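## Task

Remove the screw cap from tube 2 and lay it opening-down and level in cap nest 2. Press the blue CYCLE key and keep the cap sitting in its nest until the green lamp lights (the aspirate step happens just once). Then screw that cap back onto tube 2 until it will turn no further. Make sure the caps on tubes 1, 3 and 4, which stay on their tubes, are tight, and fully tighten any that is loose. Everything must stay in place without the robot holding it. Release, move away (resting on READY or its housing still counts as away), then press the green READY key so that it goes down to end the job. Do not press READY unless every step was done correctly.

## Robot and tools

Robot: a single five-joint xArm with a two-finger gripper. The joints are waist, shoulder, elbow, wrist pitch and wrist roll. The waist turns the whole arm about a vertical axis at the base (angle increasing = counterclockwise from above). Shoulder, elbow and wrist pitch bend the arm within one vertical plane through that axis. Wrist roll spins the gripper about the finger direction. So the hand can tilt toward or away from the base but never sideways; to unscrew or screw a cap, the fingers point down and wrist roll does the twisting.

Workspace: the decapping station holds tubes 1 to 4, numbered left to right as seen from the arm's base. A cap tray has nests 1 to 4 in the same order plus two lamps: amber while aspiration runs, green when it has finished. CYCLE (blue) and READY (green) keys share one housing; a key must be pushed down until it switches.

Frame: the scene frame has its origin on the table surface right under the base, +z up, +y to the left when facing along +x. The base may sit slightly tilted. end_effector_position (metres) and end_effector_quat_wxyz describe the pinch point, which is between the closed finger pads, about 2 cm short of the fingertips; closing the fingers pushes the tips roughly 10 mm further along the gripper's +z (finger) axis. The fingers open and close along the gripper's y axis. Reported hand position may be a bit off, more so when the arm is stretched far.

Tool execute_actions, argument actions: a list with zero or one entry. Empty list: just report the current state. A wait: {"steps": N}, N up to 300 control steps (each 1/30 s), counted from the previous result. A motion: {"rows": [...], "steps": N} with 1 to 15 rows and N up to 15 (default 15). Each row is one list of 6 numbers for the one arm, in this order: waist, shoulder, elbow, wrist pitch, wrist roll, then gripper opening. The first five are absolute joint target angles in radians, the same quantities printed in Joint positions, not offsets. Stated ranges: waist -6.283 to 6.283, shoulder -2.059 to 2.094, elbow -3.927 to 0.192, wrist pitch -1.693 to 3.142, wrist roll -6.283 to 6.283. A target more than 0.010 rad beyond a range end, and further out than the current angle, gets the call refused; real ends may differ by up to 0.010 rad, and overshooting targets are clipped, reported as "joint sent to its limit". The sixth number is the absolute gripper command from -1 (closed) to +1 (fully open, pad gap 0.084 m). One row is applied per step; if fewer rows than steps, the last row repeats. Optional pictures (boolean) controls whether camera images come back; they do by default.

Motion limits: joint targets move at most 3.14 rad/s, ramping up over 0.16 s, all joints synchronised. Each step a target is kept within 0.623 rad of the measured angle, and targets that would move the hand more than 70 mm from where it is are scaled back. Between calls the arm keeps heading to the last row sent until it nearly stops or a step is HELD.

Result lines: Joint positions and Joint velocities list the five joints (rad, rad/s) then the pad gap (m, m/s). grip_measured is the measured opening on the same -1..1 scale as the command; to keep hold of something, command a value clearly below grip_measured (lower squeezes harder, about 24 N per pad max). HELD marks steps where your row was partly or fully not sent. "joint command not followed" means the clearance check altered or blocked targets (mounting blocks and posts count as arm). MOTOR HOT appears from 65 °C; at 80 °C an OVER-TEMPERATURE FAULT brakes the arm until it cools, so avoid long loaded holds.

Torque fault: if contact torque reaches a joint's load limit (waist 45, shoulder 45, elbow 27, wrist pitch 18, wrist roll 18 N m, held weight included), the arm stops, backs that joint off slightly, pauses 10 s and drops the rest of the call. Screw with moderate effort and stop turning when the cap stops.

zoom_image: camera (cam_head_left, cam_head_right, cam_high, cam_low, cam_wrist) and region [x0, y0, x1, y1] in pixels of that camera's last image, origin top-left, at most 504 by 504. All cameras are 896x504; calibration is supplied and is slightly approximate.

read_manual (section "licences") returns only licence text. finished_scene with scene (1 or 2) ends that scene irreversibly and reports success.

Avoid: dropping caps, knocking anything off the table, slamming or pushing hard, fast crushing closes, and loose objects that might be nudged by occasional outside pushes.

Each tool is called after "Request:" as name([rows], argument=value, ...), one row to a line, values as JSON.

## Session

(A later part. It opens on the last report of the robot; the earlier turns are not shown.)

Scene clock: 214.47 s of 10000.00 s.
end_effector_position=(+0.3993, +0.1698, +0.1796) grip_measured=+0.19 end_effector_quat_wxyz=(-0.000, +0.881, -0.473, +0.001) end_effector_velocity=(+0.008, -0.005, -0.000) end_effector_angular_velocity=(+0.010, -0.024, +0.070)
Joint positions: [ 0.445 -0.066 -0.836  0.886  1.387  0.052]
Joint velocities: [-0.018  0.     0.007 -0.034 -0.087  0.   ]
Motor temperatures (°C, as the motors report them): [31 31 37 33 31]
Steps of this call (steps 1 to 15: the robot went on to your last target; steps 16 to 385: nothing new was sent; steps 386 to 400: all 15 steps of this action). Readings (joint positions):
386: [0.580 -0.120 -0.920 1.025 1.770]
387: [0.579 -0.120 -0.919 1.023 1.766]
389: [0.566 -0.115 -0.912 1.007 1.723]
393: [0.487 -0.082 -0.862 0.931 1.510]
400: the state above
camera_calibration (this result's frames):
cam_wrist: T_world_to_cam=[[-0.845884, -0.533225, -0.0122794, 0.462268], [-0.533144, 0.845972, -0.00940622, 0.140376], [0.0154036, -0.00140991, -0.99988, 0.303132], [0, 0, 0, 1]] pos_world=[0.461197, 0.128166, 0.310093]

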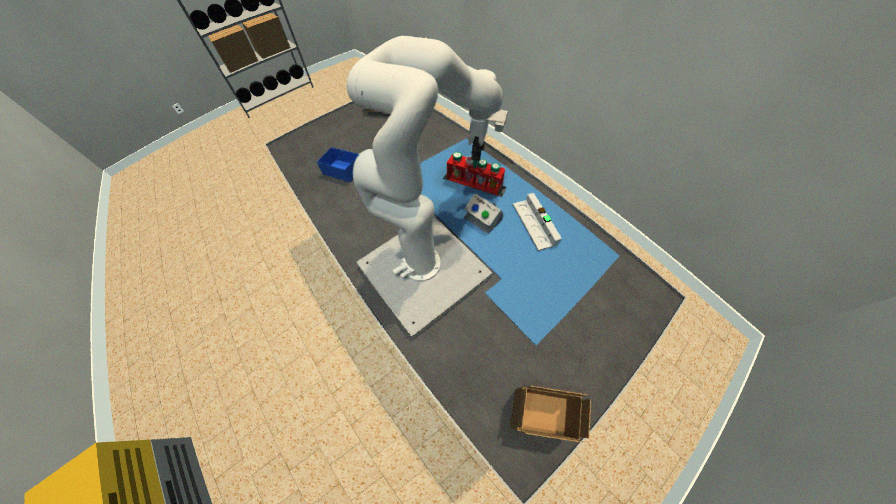

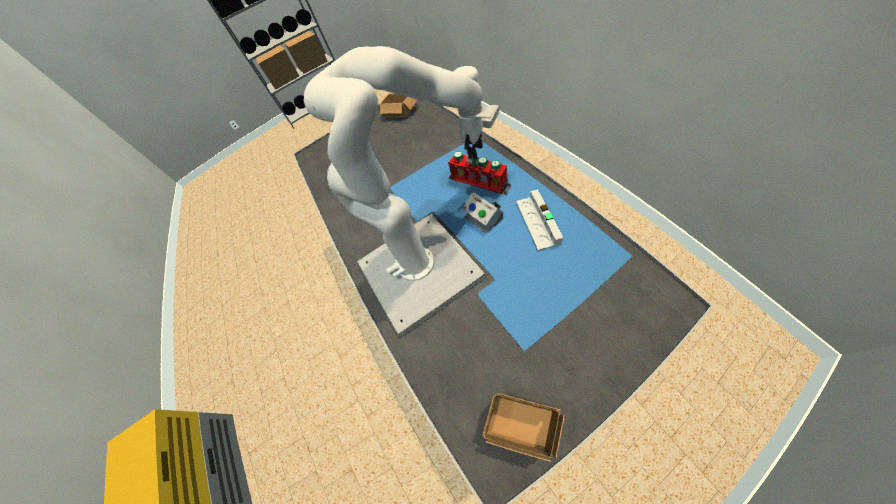

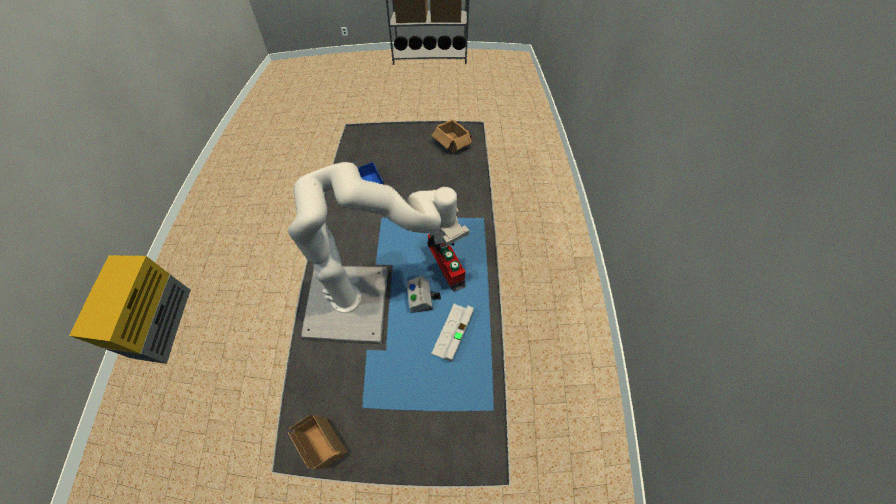

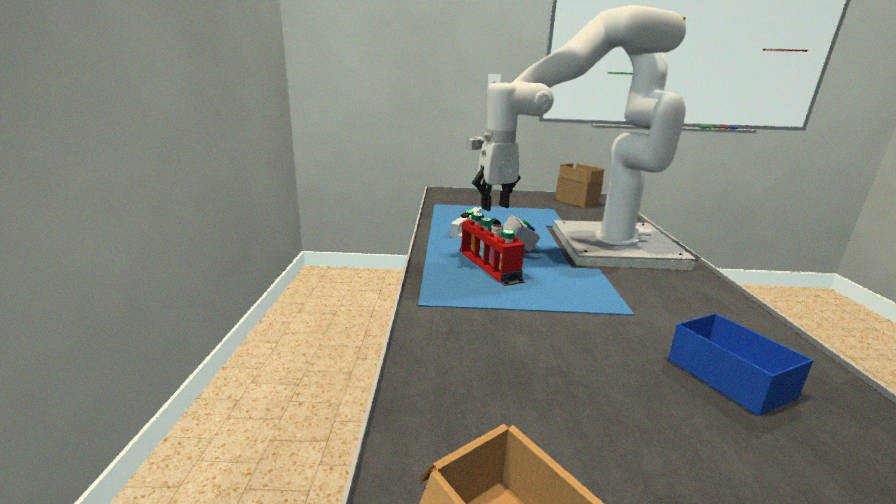

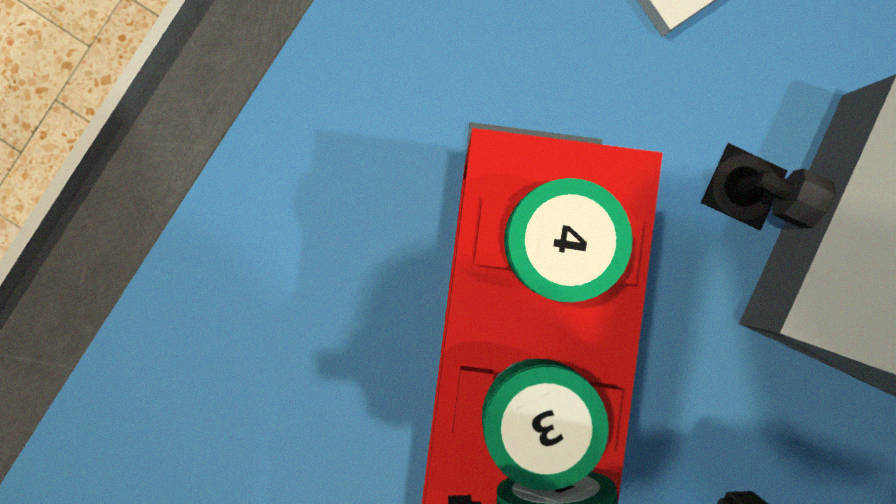

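Request:
execute_actions([
  {"rows":[[0.4426,0.0,-0.815,0.8,1.38,0.2],[0.4426,0.0,-0.815,0.8,1.38,0.2],[0.4426,0.0,-0.815,0.8,1.38,0.2],[0.4426,0.0,-0.815,0.8,1.38,0.2],[0.4426,0.025,-0.808,0.77,1.38,0.2],[0.4426,0.025,-0.808,0.77,1.38,0.2],[0.4426,0.025,-0.808,0.77,1.38,0.2],[0.4426,0.048,-0.8,0.738,1.38,0.2]],"steps":15},
])

Request:
zoom_image(camera="cam_low", region=[440,180,550,260])

Scene clock: 218.27 s of 10000.00 s.
end_effector_position=(+0.4037, +0.1704, +0.1292) grip_measured=+0.19 end_effector_quat_wxyz=(+0.001, +0.882, -0.471, -0.001) end_effector_velocity=(+0.008, +0.003, -0.014) end_effector_angular_velocity=(+0.009, -0.022, -0.001)
Joint positions: [ 0.443  0.044 -0.801  0.744  1.38   0.052]
Joint velocities: [-0.001  0.039  0.005 -0.069 -0.     0.   ]
Motor temperatures (°C, as the motors report them): [31 31 37 33 31]
Steps of this call (steps 1 to 15: the robot went on to your last target; steps 16 to 99: nothing new was sent; steps 100 to 114: all 15 steps of this action). Readings (joint positions):
100: [0.443 -0.065 -0.834 0.883 1.380]
101: [0.443 -0.063 -0.834 0.879 1.380]
103: [0.443 -0.043 -0.830 0.851 1.380]
107: [0.443 0.004 -0.813 0.798 1.380]
114: the state above
camera_calibration (this result's frames):
cam_wrist: T_world_to_cam=[[-0.843358, -0.537288, -0.00828147, 0.464904], [-0.537225, 0.843393, -0.00877499, 0.143718], [0.0116992, -0.00295145, -0.999927, 0.254467], [0, 0, 0, 1]] pos_world=[0.466313, 0.129327, 0.25956]

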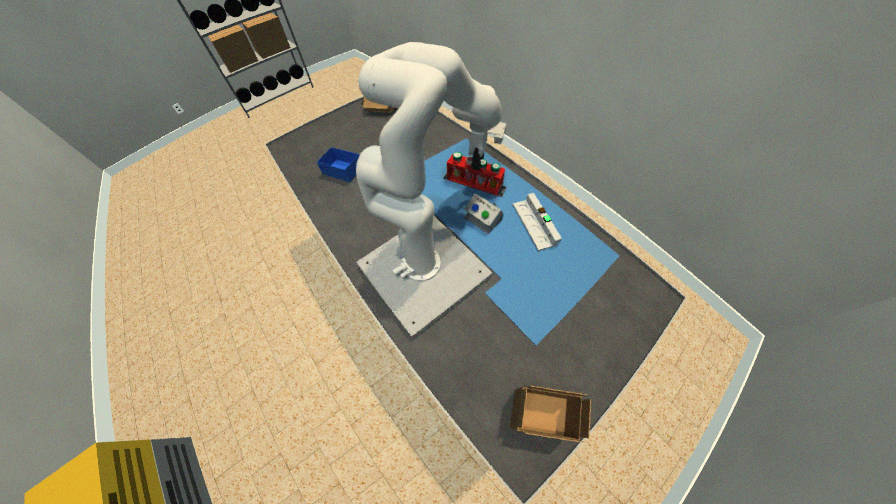

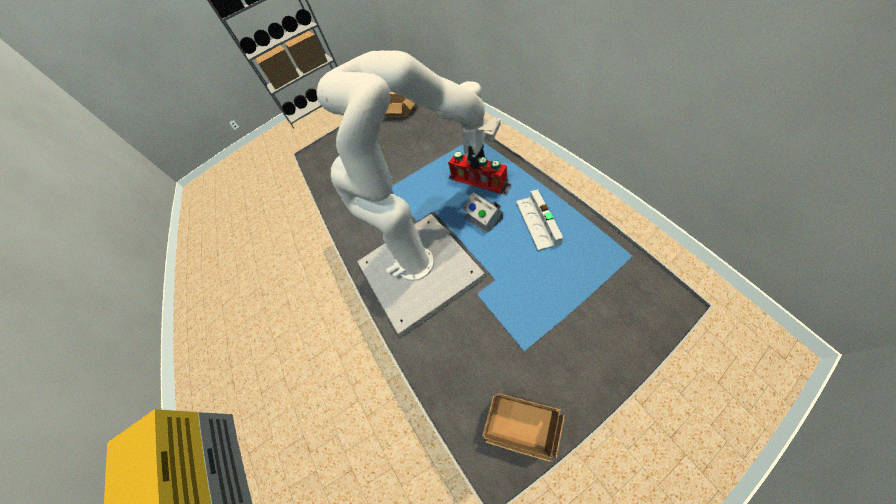

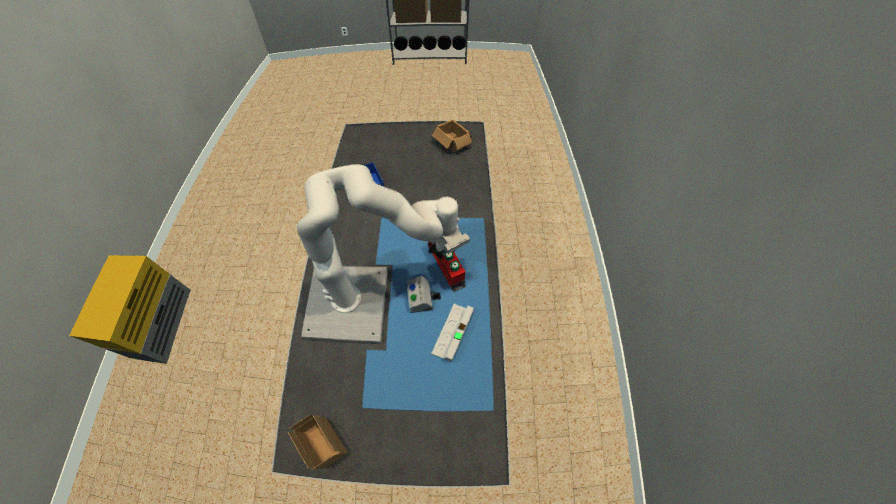

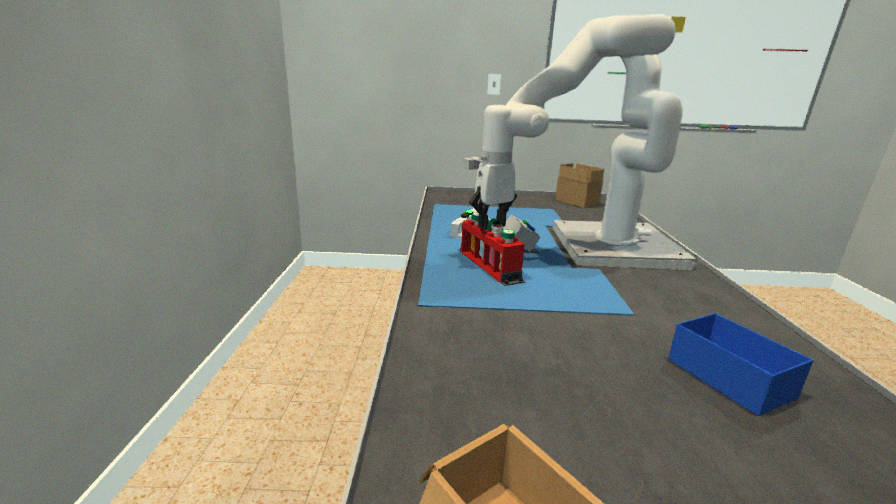

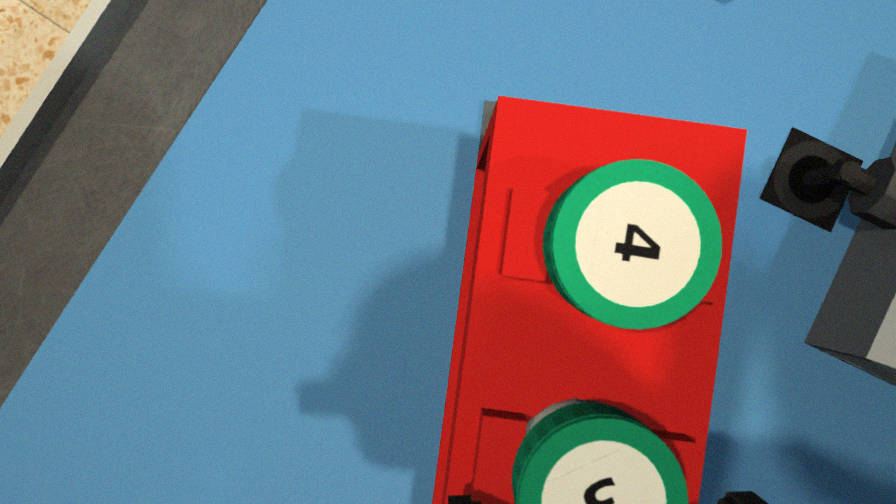

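Region (440, 180, 550, 260) of cam_low's 896x504 image, scaled by 4.582, with more detail than that image has; it fills the top 367 rows of this view, and the rest is white.

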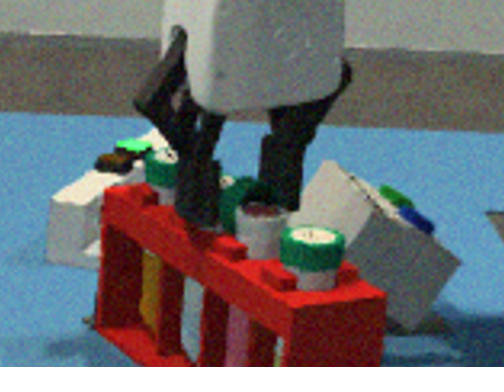

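Close gently and lift.

Request:
execute_actions([
  {"rows":[[0.4426,0.048,-0.8,0.738,1.38,0.1],[0.4426,0.048,-0.8,0.738,1.38,0.0],[0.4426,0.048,-0.8,0.738,1.38,-0.1],[0.4426,0.048,-0.8,0.738,1.38,-0.18],[0.4426,0.048,-0.8,0.738,1.38,-0.25],[0.4426,0.048,-0.8,0.738,1.38,-0.32],[0.4426,0.048,-0.8,0.738,1.38,-0.4],[0.4426,0.048,-0.8,0.738,1.38,-0.5],[0.4426,0.048,-0.8,0.738,1.38,-0.6]],"steps":15},
], pictures=false)

Request:
execute_actions([
  {"rows":[[0.4426,0.02,-0.81,0.775,1.38,-0.6],[0.4426,0.02,-0.81,0.775,1.38,-0.6],[0.4426,0.02,-0.81,0.775,1.38,-0.6],[0.4426,-0.02,-0.825,0.83,1.38,-0.6],[0.4426,-0.02,-0.825,0.83,1.38,-0.6],[0.4426,-0.084,-0.86,0.93,1.38,-0.6]],"steps":15},
])

Request:
zoom_image(camera="cam_low", region=[440,160,550,260])

Scene clock: 224.87 s of 10000.00 s.
end_effector_position=(+0.4048, +0.1710, +0.1284) grip_measured=-0.25 end_effector_quat_wxyz=(+0.000, +0.882, -0.471, +0.000) end_effector_velocity=(-0.002, +0.000, -0.002) end_effector_angular_velocity=(-0.002, +0.005, +0.002)
Joint positions: [ 0.443  0.048 -0.801  0.737  1.38   0.033]
Joint velocities: [ 0.002  0.002  0.002  0.002 -0.     0.   ]
Motor temperatures (°C, as the motors report them): [31 31 37 33 31]
Steps of this call (steps 1 to 15: the robot went on to your last target; steps 16 to 183: nothing new was sent; steps 184 to 198: all 15 steps of this action). Readings (joint positions):
184: [0.443 0.048 -0.800 0.738 1.380]
185: [0.443 0.048 -0.800 0.738 1.380]
187: [0.443 0.048 -0.800 0.738 1.380]
191: [0.443 0.048 -0.801 0.737 1.380]
198: the state above

Scene clock: 225.37 s of 10000.00 s.
end_effector_position=(+0.4006, +0.1690, +0.1911) grip_measured=-0.25 end_effector_quat_wxyz=(+0.001, +0.882, -0.471, -0.000) end_effector_velocity=(-0.020, -0.007, +0.007) end_effector_angular_velocity=(-0.026, +0.061, +0.005)
Joint positions: [ 0.442 -0.08  -0.857  0.923  1.38   0.033]
Joint velocities: [ 0.003 -0.032 -0.003  0.102 -0.002 -0.   ]
Motor temperatures (°C, as the motors report them): [31 31 37 33 31]
Steps of this call (steps 1 to 15: all 15 steps of this action). Readings (joint positions):
1: [0.443 0.048 -0.801 0.737 1.380]
2: [0.443 0.046 -0.802 0.740 1.380]
4: [0.443 0.036 -0.805 0.754 1.380]
8: [0.443 -0.010 -0.821 0.822 1.380]
15: the state above
camera_calibration (this result's frames):
cam_wrist: T_world_to_cam=[[-0.843616, -0.536845, -0.0104409, 0.462414], [-0.536771, 0.843678, -0.00914781, 0.143653], [0.0137197, -0.00211286, -0.999904, 0.315467], [0, 0, 0, 1]] pos_world=[0.462881, 0.127715, 0.321579]

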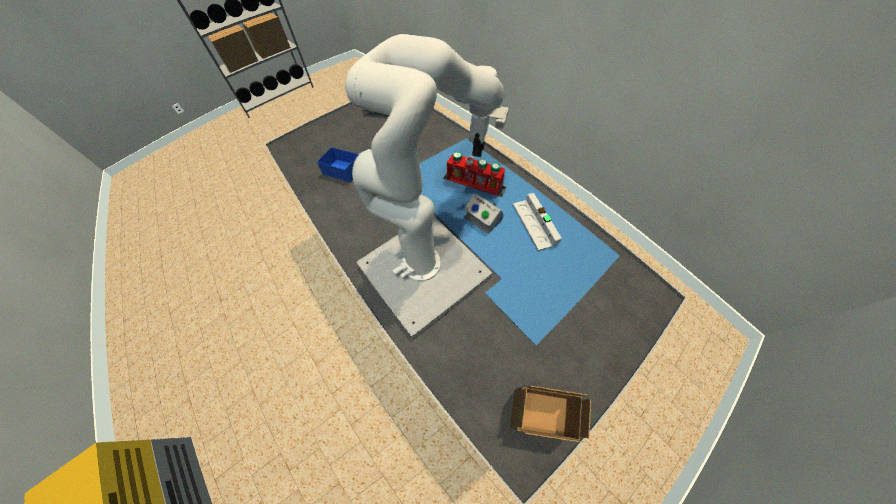

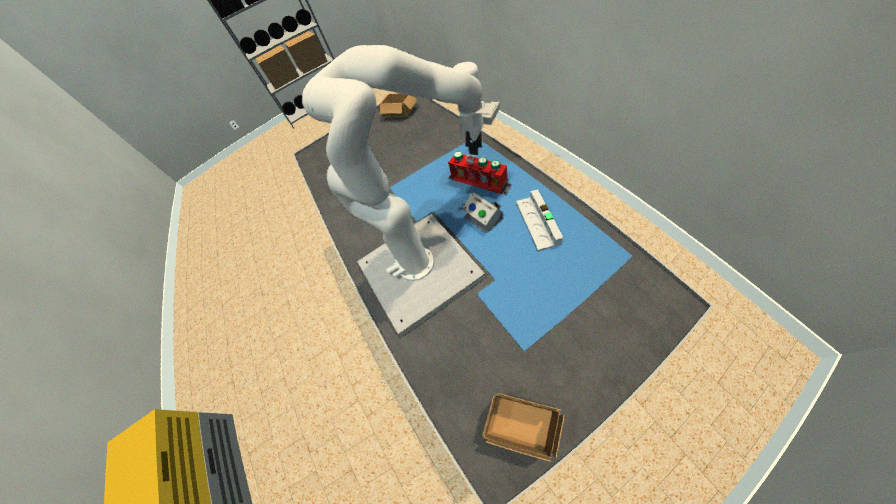

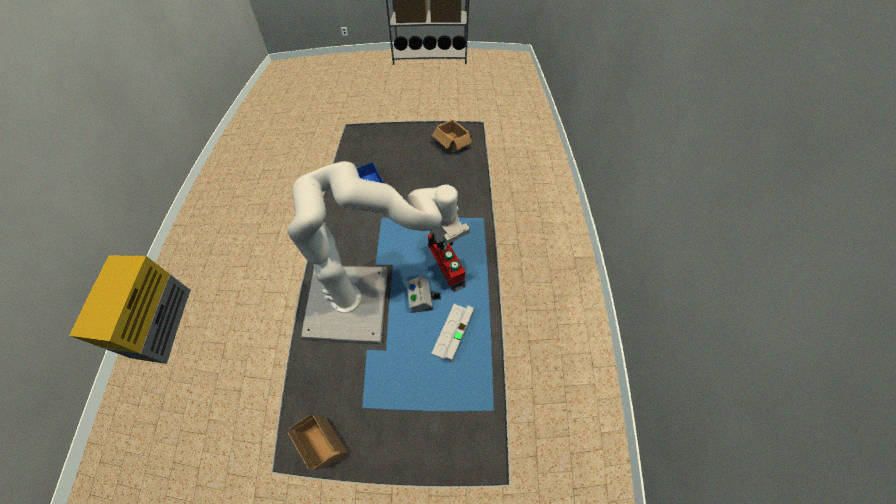

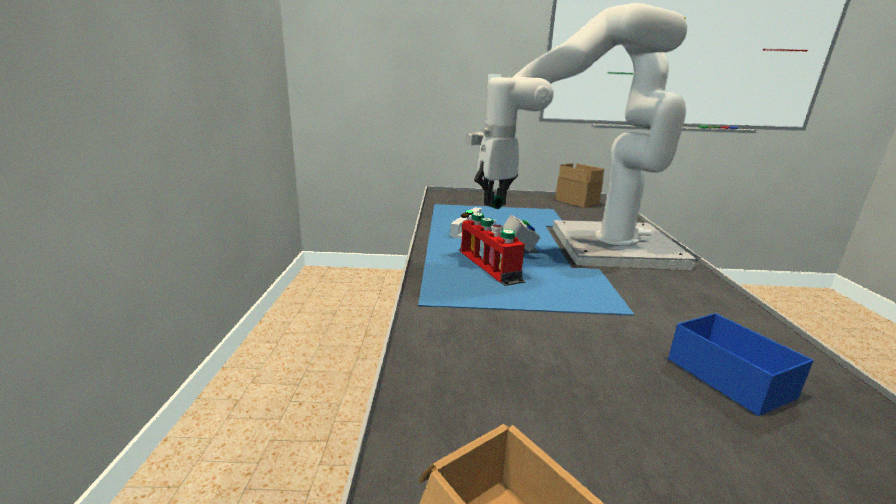

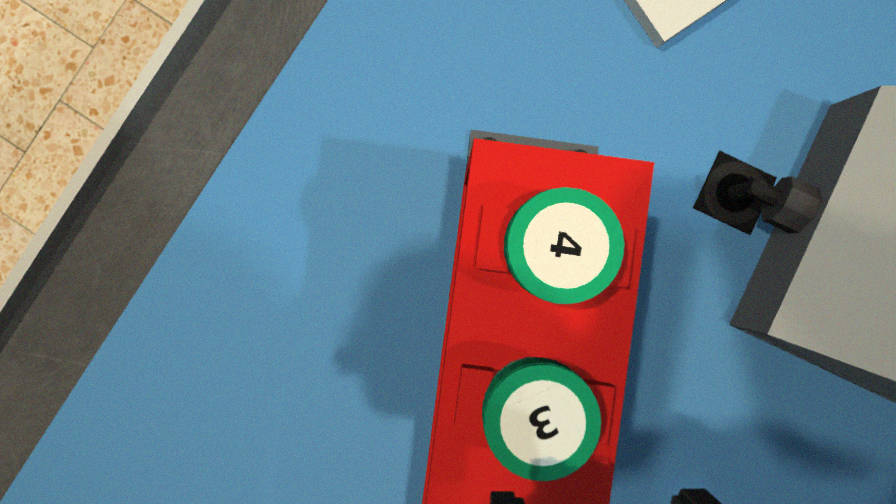

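Region (440, 160, 550, 260) of cam_low's 896x504 image, scaled by 4.582, with more detail than that image has; it fills the top 458 rows of this view, and the rest is white.

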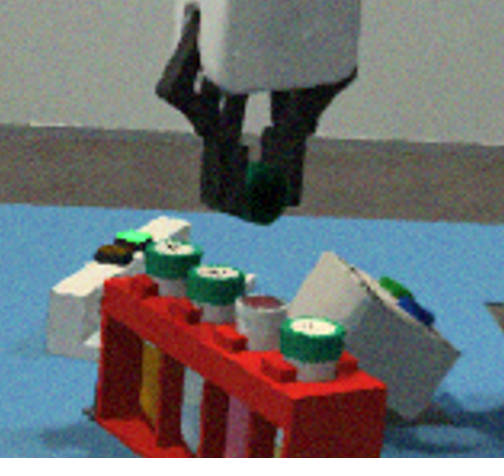

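Request:
execute_actions([
  {"rows":[[0.2,-0.084,-0.86,0.93,1.0,-0.6],[-0.2,-0.05,-0.86,0.8,0.6,-0.6],[-0.6,0.1,-0.86,0.3,0.2,-0.6],[-0.81,0.4,-0.85,-0.4,0,-0.6]],"steps":15},
], pictures=false)

Request:
execute_actions([
  {"rows":[[-0.81,0.4,-0.85,-0.4,0,-0.6]],"steps":15},
], pictures=false)

Request:
execute_actions([
  {"rows":[[-0.81,0.55,-0.8,-0.9,0,-0.6],[-0.81,0.7,-0.79,-1.2,0,-0.6],[-0.81,0.812,-0.792,-1.235,0,-0.6]],"steps":15},
], pictures=false)

Request:
execute_actions([
  {"rows":[[-0.81,0.812,-0.792,-1.235,0,-0.6]],"steps":12},
])

Request:
zoom_image(camera="cam_head_right", region=[480,200,640,320])

Scene clock: 242.67 s of 10000.00 s.
end_effector_position=(+0.4708, +0.0486, +0.1406) grip_measured=-0.25 end_effector_quat_wxyz=(-0.021, +0.885, -0.465, +0.036) end_effector_velocity=(+0.134, -0.328, -0.129) end_effector_angular_velocity=(-0.041, -0.289, -0.005)
Joint positions: [ 0.145  0.079 -0.857  0.679  1.069  0.033]
Joint velocities: [-0.718  0.411  0.018 -0.711 -0.714 -0.   ]
Motor temperatures (°C, as the motors report them): [31 31 37 33 31]
Steps of this call (steps 1 to 15: the robot went on to your last target; steps 16 to 504: nothing new was sent; steps 505 to 519: all 15 steps of this action). Readings (joint positions):
505: [0.443 -0.084 -0.860 0.930 1.380]
506: [0.441 -0.084 -0.860 0.930 1.376]
508: [0.415 -0.084 -0.860 0.928 1.335]
512: [0.310 -0.033 -0.862 0.844 1.234]
519: the state above

Scene clock: 243.17 s of 10000.00 s.
end_effector_position=(+0.5113, -0.1325, +0.1095) grip_measured=-0.25 end_effector_quat_wxyz=(-0.028, +0.876, -0.460, +0.142) end_effector_velocity=(+0.014, -0.383, -0.007) end_effector_angular_velocity=(-0.322, -0.413, -0.027)
Joint positions: [-0.212  0.228 -0.854  0.323  0.713  0.033]
Joint velocities: [-0.697  0.208  0.005 -0.694 -0.694  0.   ]
Motor temperatures (°C, as the motors report them): [31 31 37 33 31]
Steps of this call (steps 1 to 15: all 15 steps of this action). Readings (joint positions):
1: [0.121 0.092 -0.856 0.655 1.045]
2: [0.097 0.105 -0.856 0.632 1.021]
4: [0.049 0.129 -0.856 0.584 0.974]
8: [-0.047 0.171 -0.855 0.488 0.878]
15: the state above

Scene clock: 243.67 s of 10000.00 s.
end_effector_position=(+0.4617, -0.2794, +0.0272) grip_measured=-0.25 end_effector_quat_wxyz=(+0.024, +0.879, -0.432, +0.199) end_effector_velocity=(-0.012, -0.306, -0.010) end_effector_angular_velocity=(-0.630, -0.504, +0.155)
Joint positions: [-0.501  0.484 -0.832 -0.064  0.373  0.033]
Joint velocities: [-0.497  0.429 -0.088 -1.1   -0.698 -0.001]
Motor temperatures (°C, as the motors report them): [31 31 37 33 31]
Steps of this call (steps 1 to 15: all 15 steps of this action). Readings (joint positions):
1: [-0.235 0.235 -0.853 0.300 0.690]
2: [-0.258 0.243 -0.853 0.276 0.666]
4: [-0.300 0.271 -0.852 0.231 0.622]
8: [-0.373 0.352 -0.840 0.143 0.534]
15: the state above

Scene clock: 244.07 s of 10000.00 s.
end_effector_position=(+0.4131, -0.3972, +0.0290) grip_measured=-0.25 end_effector_quat_wxyz=(+0.133, +0.836, -0.386, +0.366) end_effector_velocity=(-0.246, -0.212, +0.032) end_effector_angular_velocity=(-1.160, -0.600, -0.142)
Joint positions: [-0.722  0.702 -0.811 -0.696  0.105  0.033]
Joint velocities: [-0.565  0.697  0.222 -2.153 -0.582  0.001]
Motor temperatures (°C, as the motors report them): [31 31 37 33 31]
Steps of this call (steps 1 to 12: all 12 steps of this action). Readings (joint positions):
1: [-0.518 0.500 -0.834 -0.102 0.349]
2: [-0.536 0.515 -0.836 -0.142 0.326]
4: [-0.571 0.546 -0.836 -0.230 0.280]
8: [-0.645 0.615 -0.831 -0.435 0.190]
12: the state above
camera_calibration (this result's frames):
cam_wrist: T_world_to_cam=[[-0.746402, -0.660044, -0.0850073, 0.0804159], [-0.412506, 0.559103, -0.719196, 0.482717], [0.522228, -0.501743, -0.689588, -0.265535], [0, 0, 0, 1]] pos_world=[0.397816, -0.350041, 0.170895]

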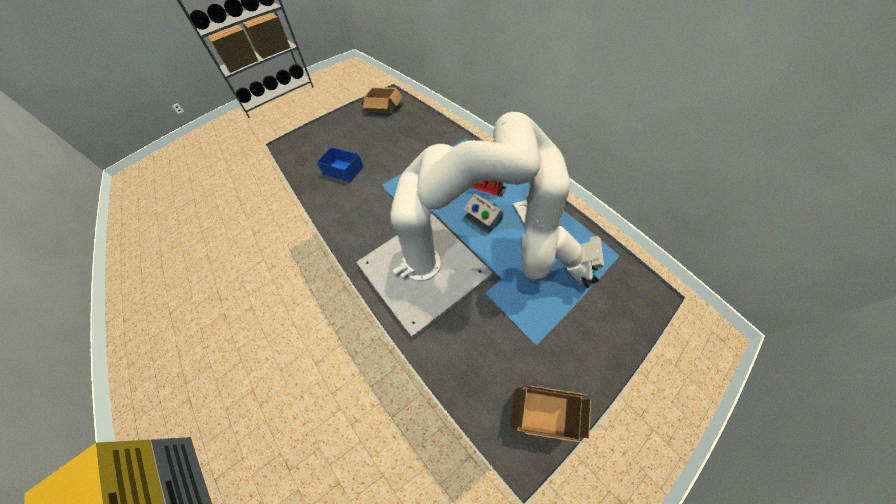

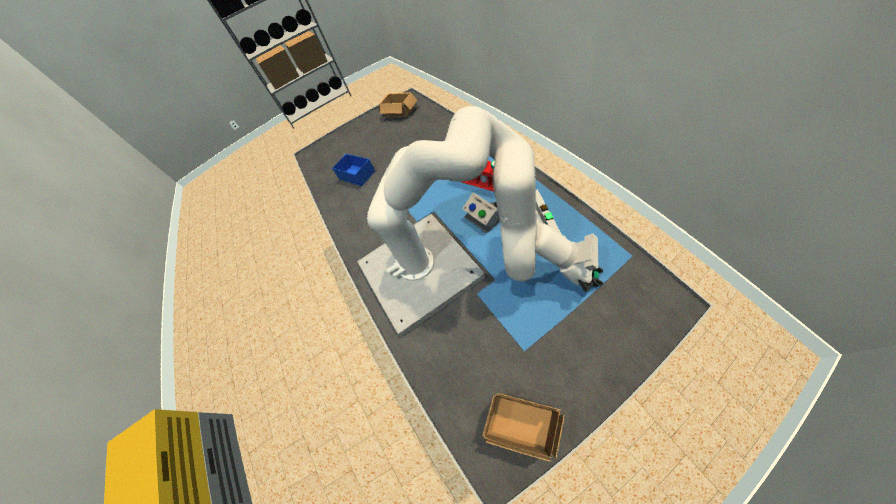

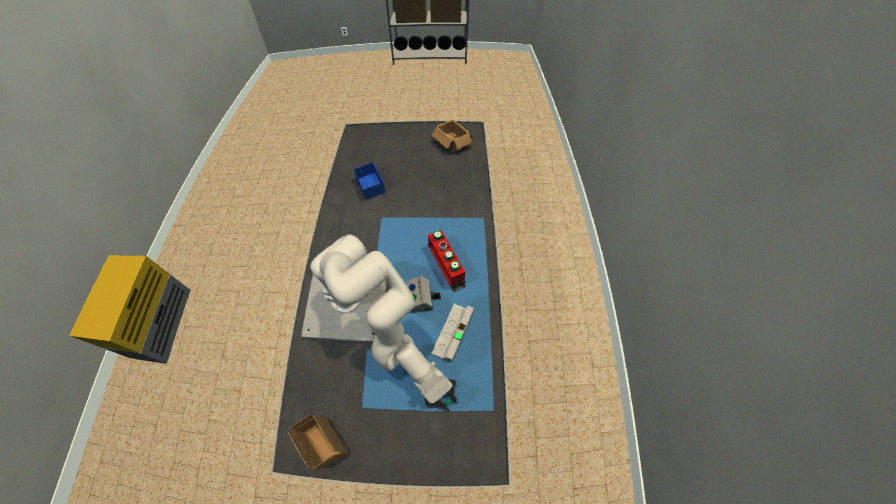

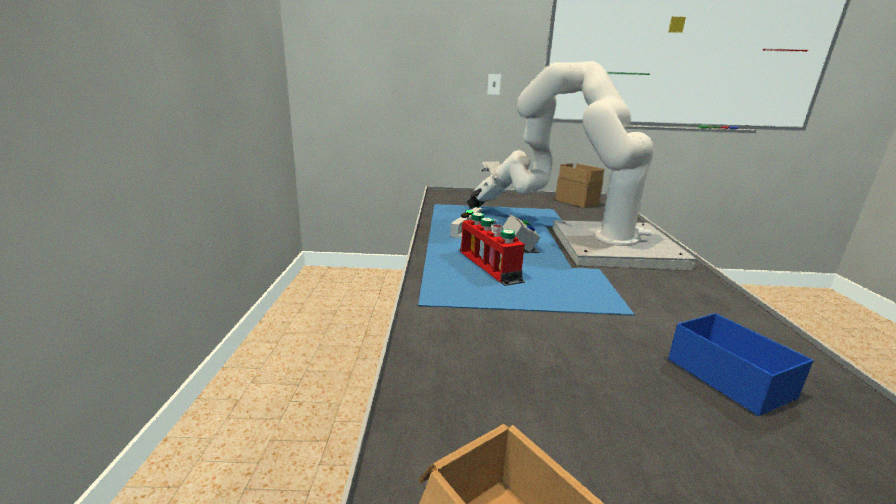

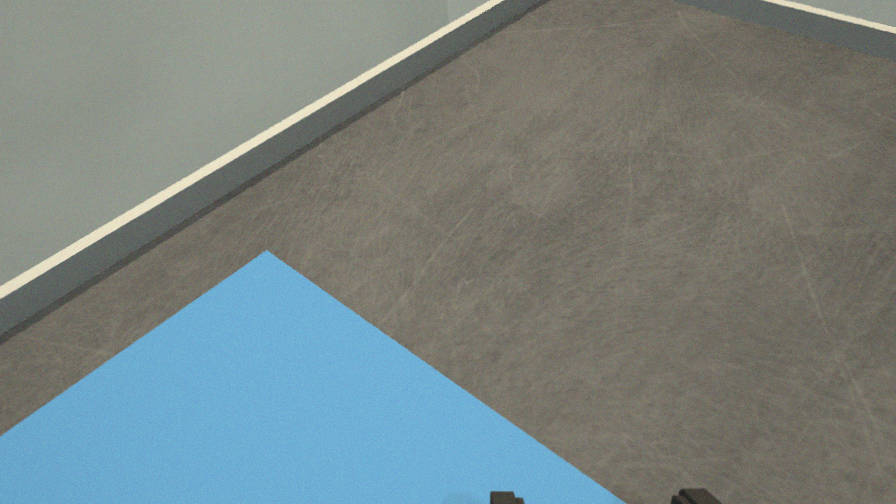

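Region (480, 200, 640, 320) of cam_head_right's 896x504 image, scaled by 3.150, with more detail than that image has; it fills the top 378 rows of this view, and the rest is white.

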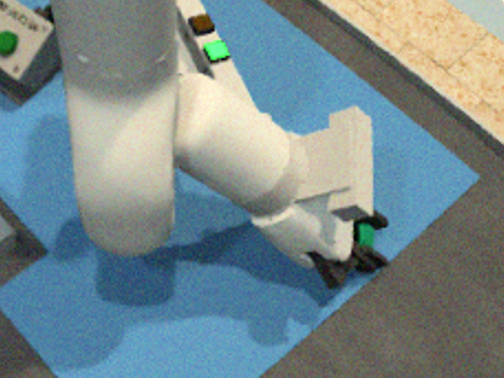

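Request:
execute_actions([
  {"rows":[[-0.81,0.812,-0.792,-1.235,0,-0.6]],"steps":15},
], pictures=false)

Request:
execute_actions([
  {"rows":[[-0.81,0.9,-0.84,-1.27,0,-0.6],[-0.81,0.9,-0.84,-1.27,0,-0.6],[-0.81,0.9,-0.84,-1.27,0,-0.6],[-0.81,0.9,-0.84,-1.27,0,-0.6],[-0.81,0.97,-0.89,-1.295,0,-0.6]],"steps":15},
])

Request:
zoom_image(camera="cam_head_right", region=[500,220,660,340])

Scene clock: 248.77 s of 10000.00 s.
end_effector_position=(+0.3797, -0.4337, +0.0948) grip_measured=-0.25 end_effector_quat_wxyz=(+0.241, +0.750, -0.336, +0.515) end_effector_velocity=(-0.000, -0.001, +0.001) end_effector_angular_velocity=(-0.001, -0.001, -0.001)
Joint positions: [-0.81   0.812 -0.792 -1.235  0.     0.033]
Joint velocities: [-0.001 -0.001 -0.001  0.001  0.    -0.   ]
Motor temperatures (°C, as the motors report them): [31 31 36 33 31]
Steps of this call (steps 1 to 30: the robot went on to your last target; steps 31 to 126: nothing new was sent; steps 127 to 141: all 15 steps of this action). Readings (joint positions):
127: [-0.810 0.812 -0.792 -1.235 -0.000]
128: [-0.810 0.812 -0.792 -1.235 0.000]
130: [-0.810 0.812 -0.792 -1.235 -0.000]
134: [-0.810 0.812 -0.792 -1.235 -0.000]
141: the state above

Scene clock: 249.27 s of 10000.00 s.
end_effector_position=(+0.3796, -0.4346, +0.0519) grip_measured=-0.25 end_effector_quat_wxyz=(+0.241, +0.750, -0.336, +0.515) end_effector_velocity=(+0.004, -0.004, -0.001) end_effector_angular_velocity=(-0.016, -0.015, +0.000)
Joint positions: [-0.81   0.967 -0.888 -1.294  0.     0.033]
Joint velocities: [-0.     0.027 -0.032 -0.016  0.001 -0.   ]
Motor temperatures (°C, as the motors report them): [31 31 36 33 31]
Steps of this call (steps 1 to 15: all 15 steps of this action). Readings (joint positions):
1: [-0.810 0.812 -0.792 -1.235 -0.000]
2: [-0.810 0.814 -0.794 -1.237 0.000]
4: [-0.810 0.842 -0.811 -1.249 0.000]
8: [-0.810 0.917 -0.853 -1.275 -0.000]
15: the state above
camera_calibration (this result's frames):
cam_wrist: T_world_to_cam=[[-0.751577, -0.659567, -0.0101785, 0.0309606], [-0.219931, 0.265099, -0.938804, 0.316846], [0.621902, -0.703345, -0.344301, -0.394411], [0, 0, 0, 1]] pos_world=[0.338239, -0.340982, 0.161975]

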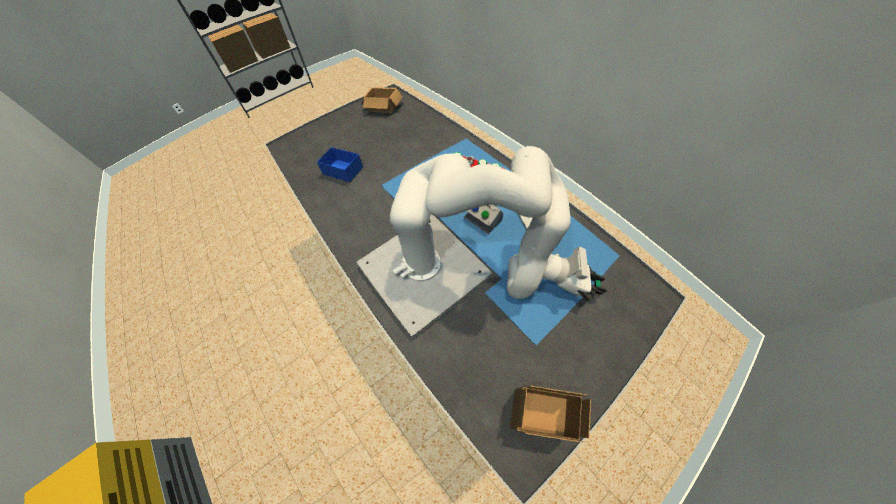

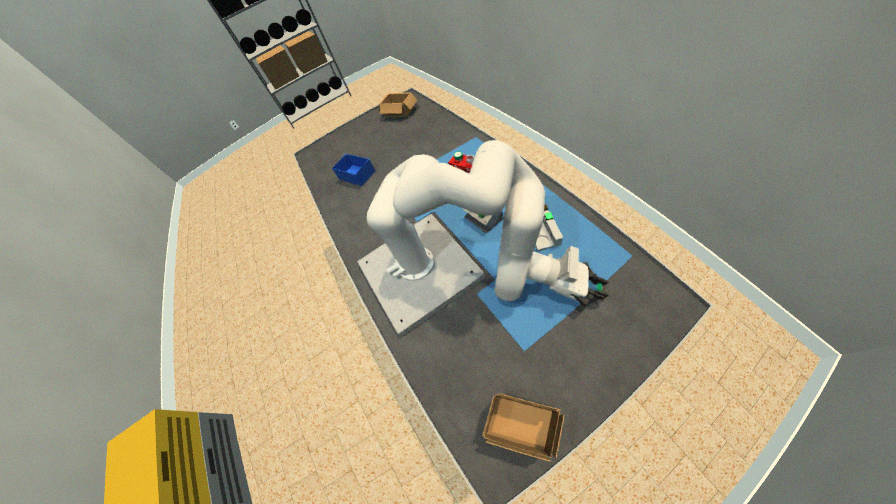

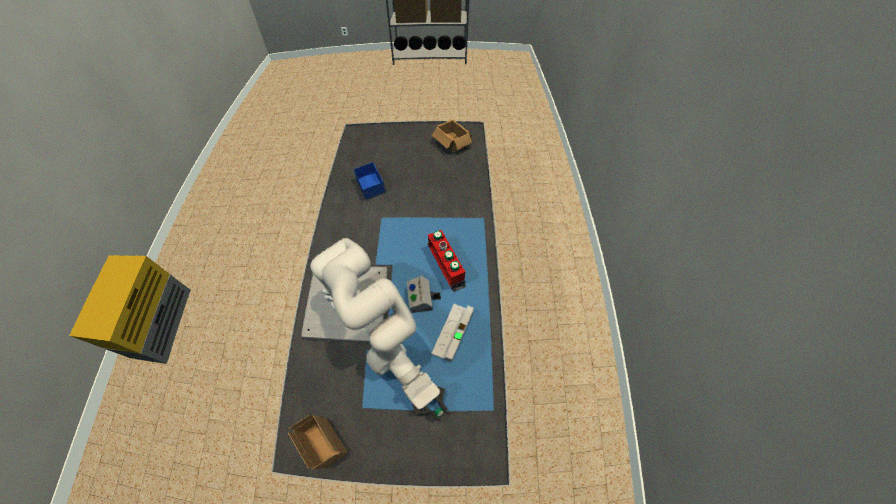

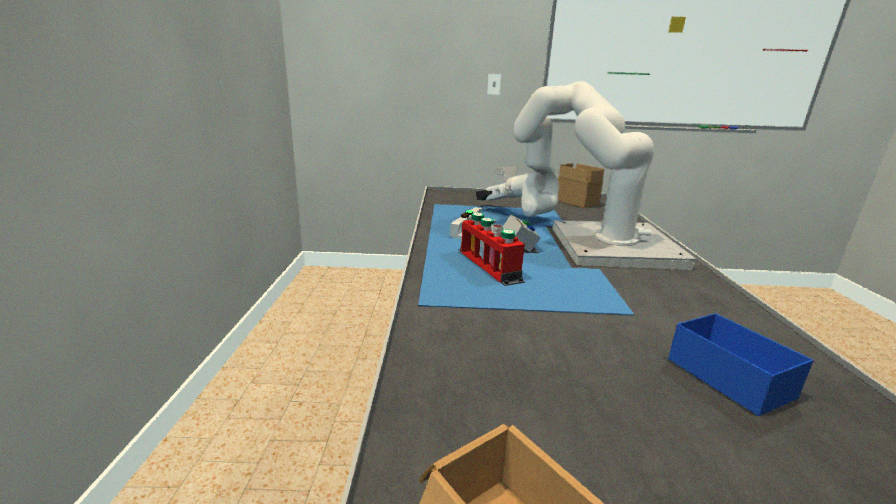

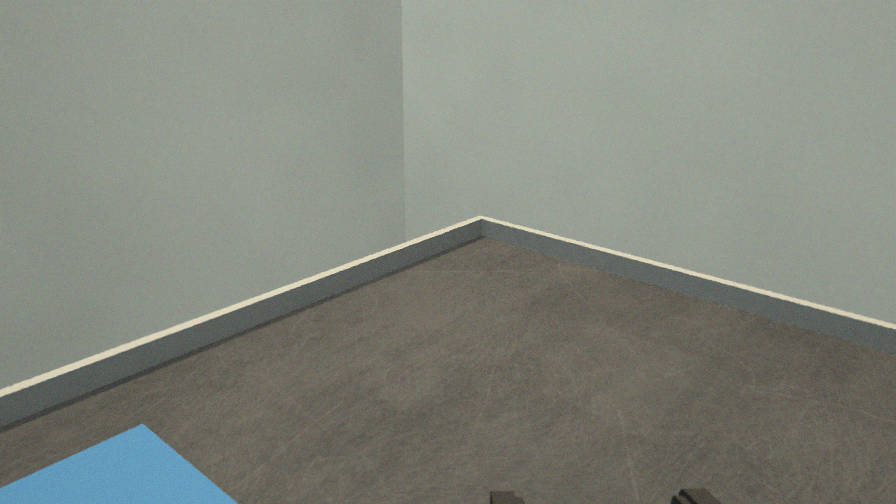

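Region (500, 220, 660, 340) of cam_head_right's 896x504 image, scaled by 3.150, with more detail than that image has; it fills the top 378 rows of this view, and the rest is white.

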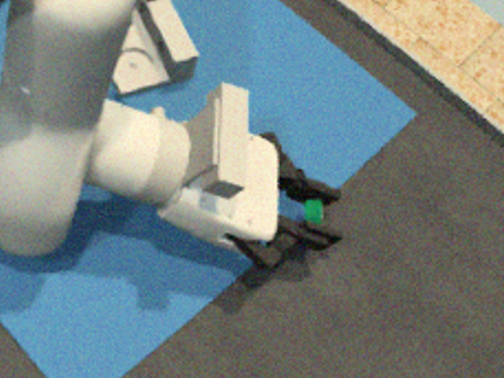

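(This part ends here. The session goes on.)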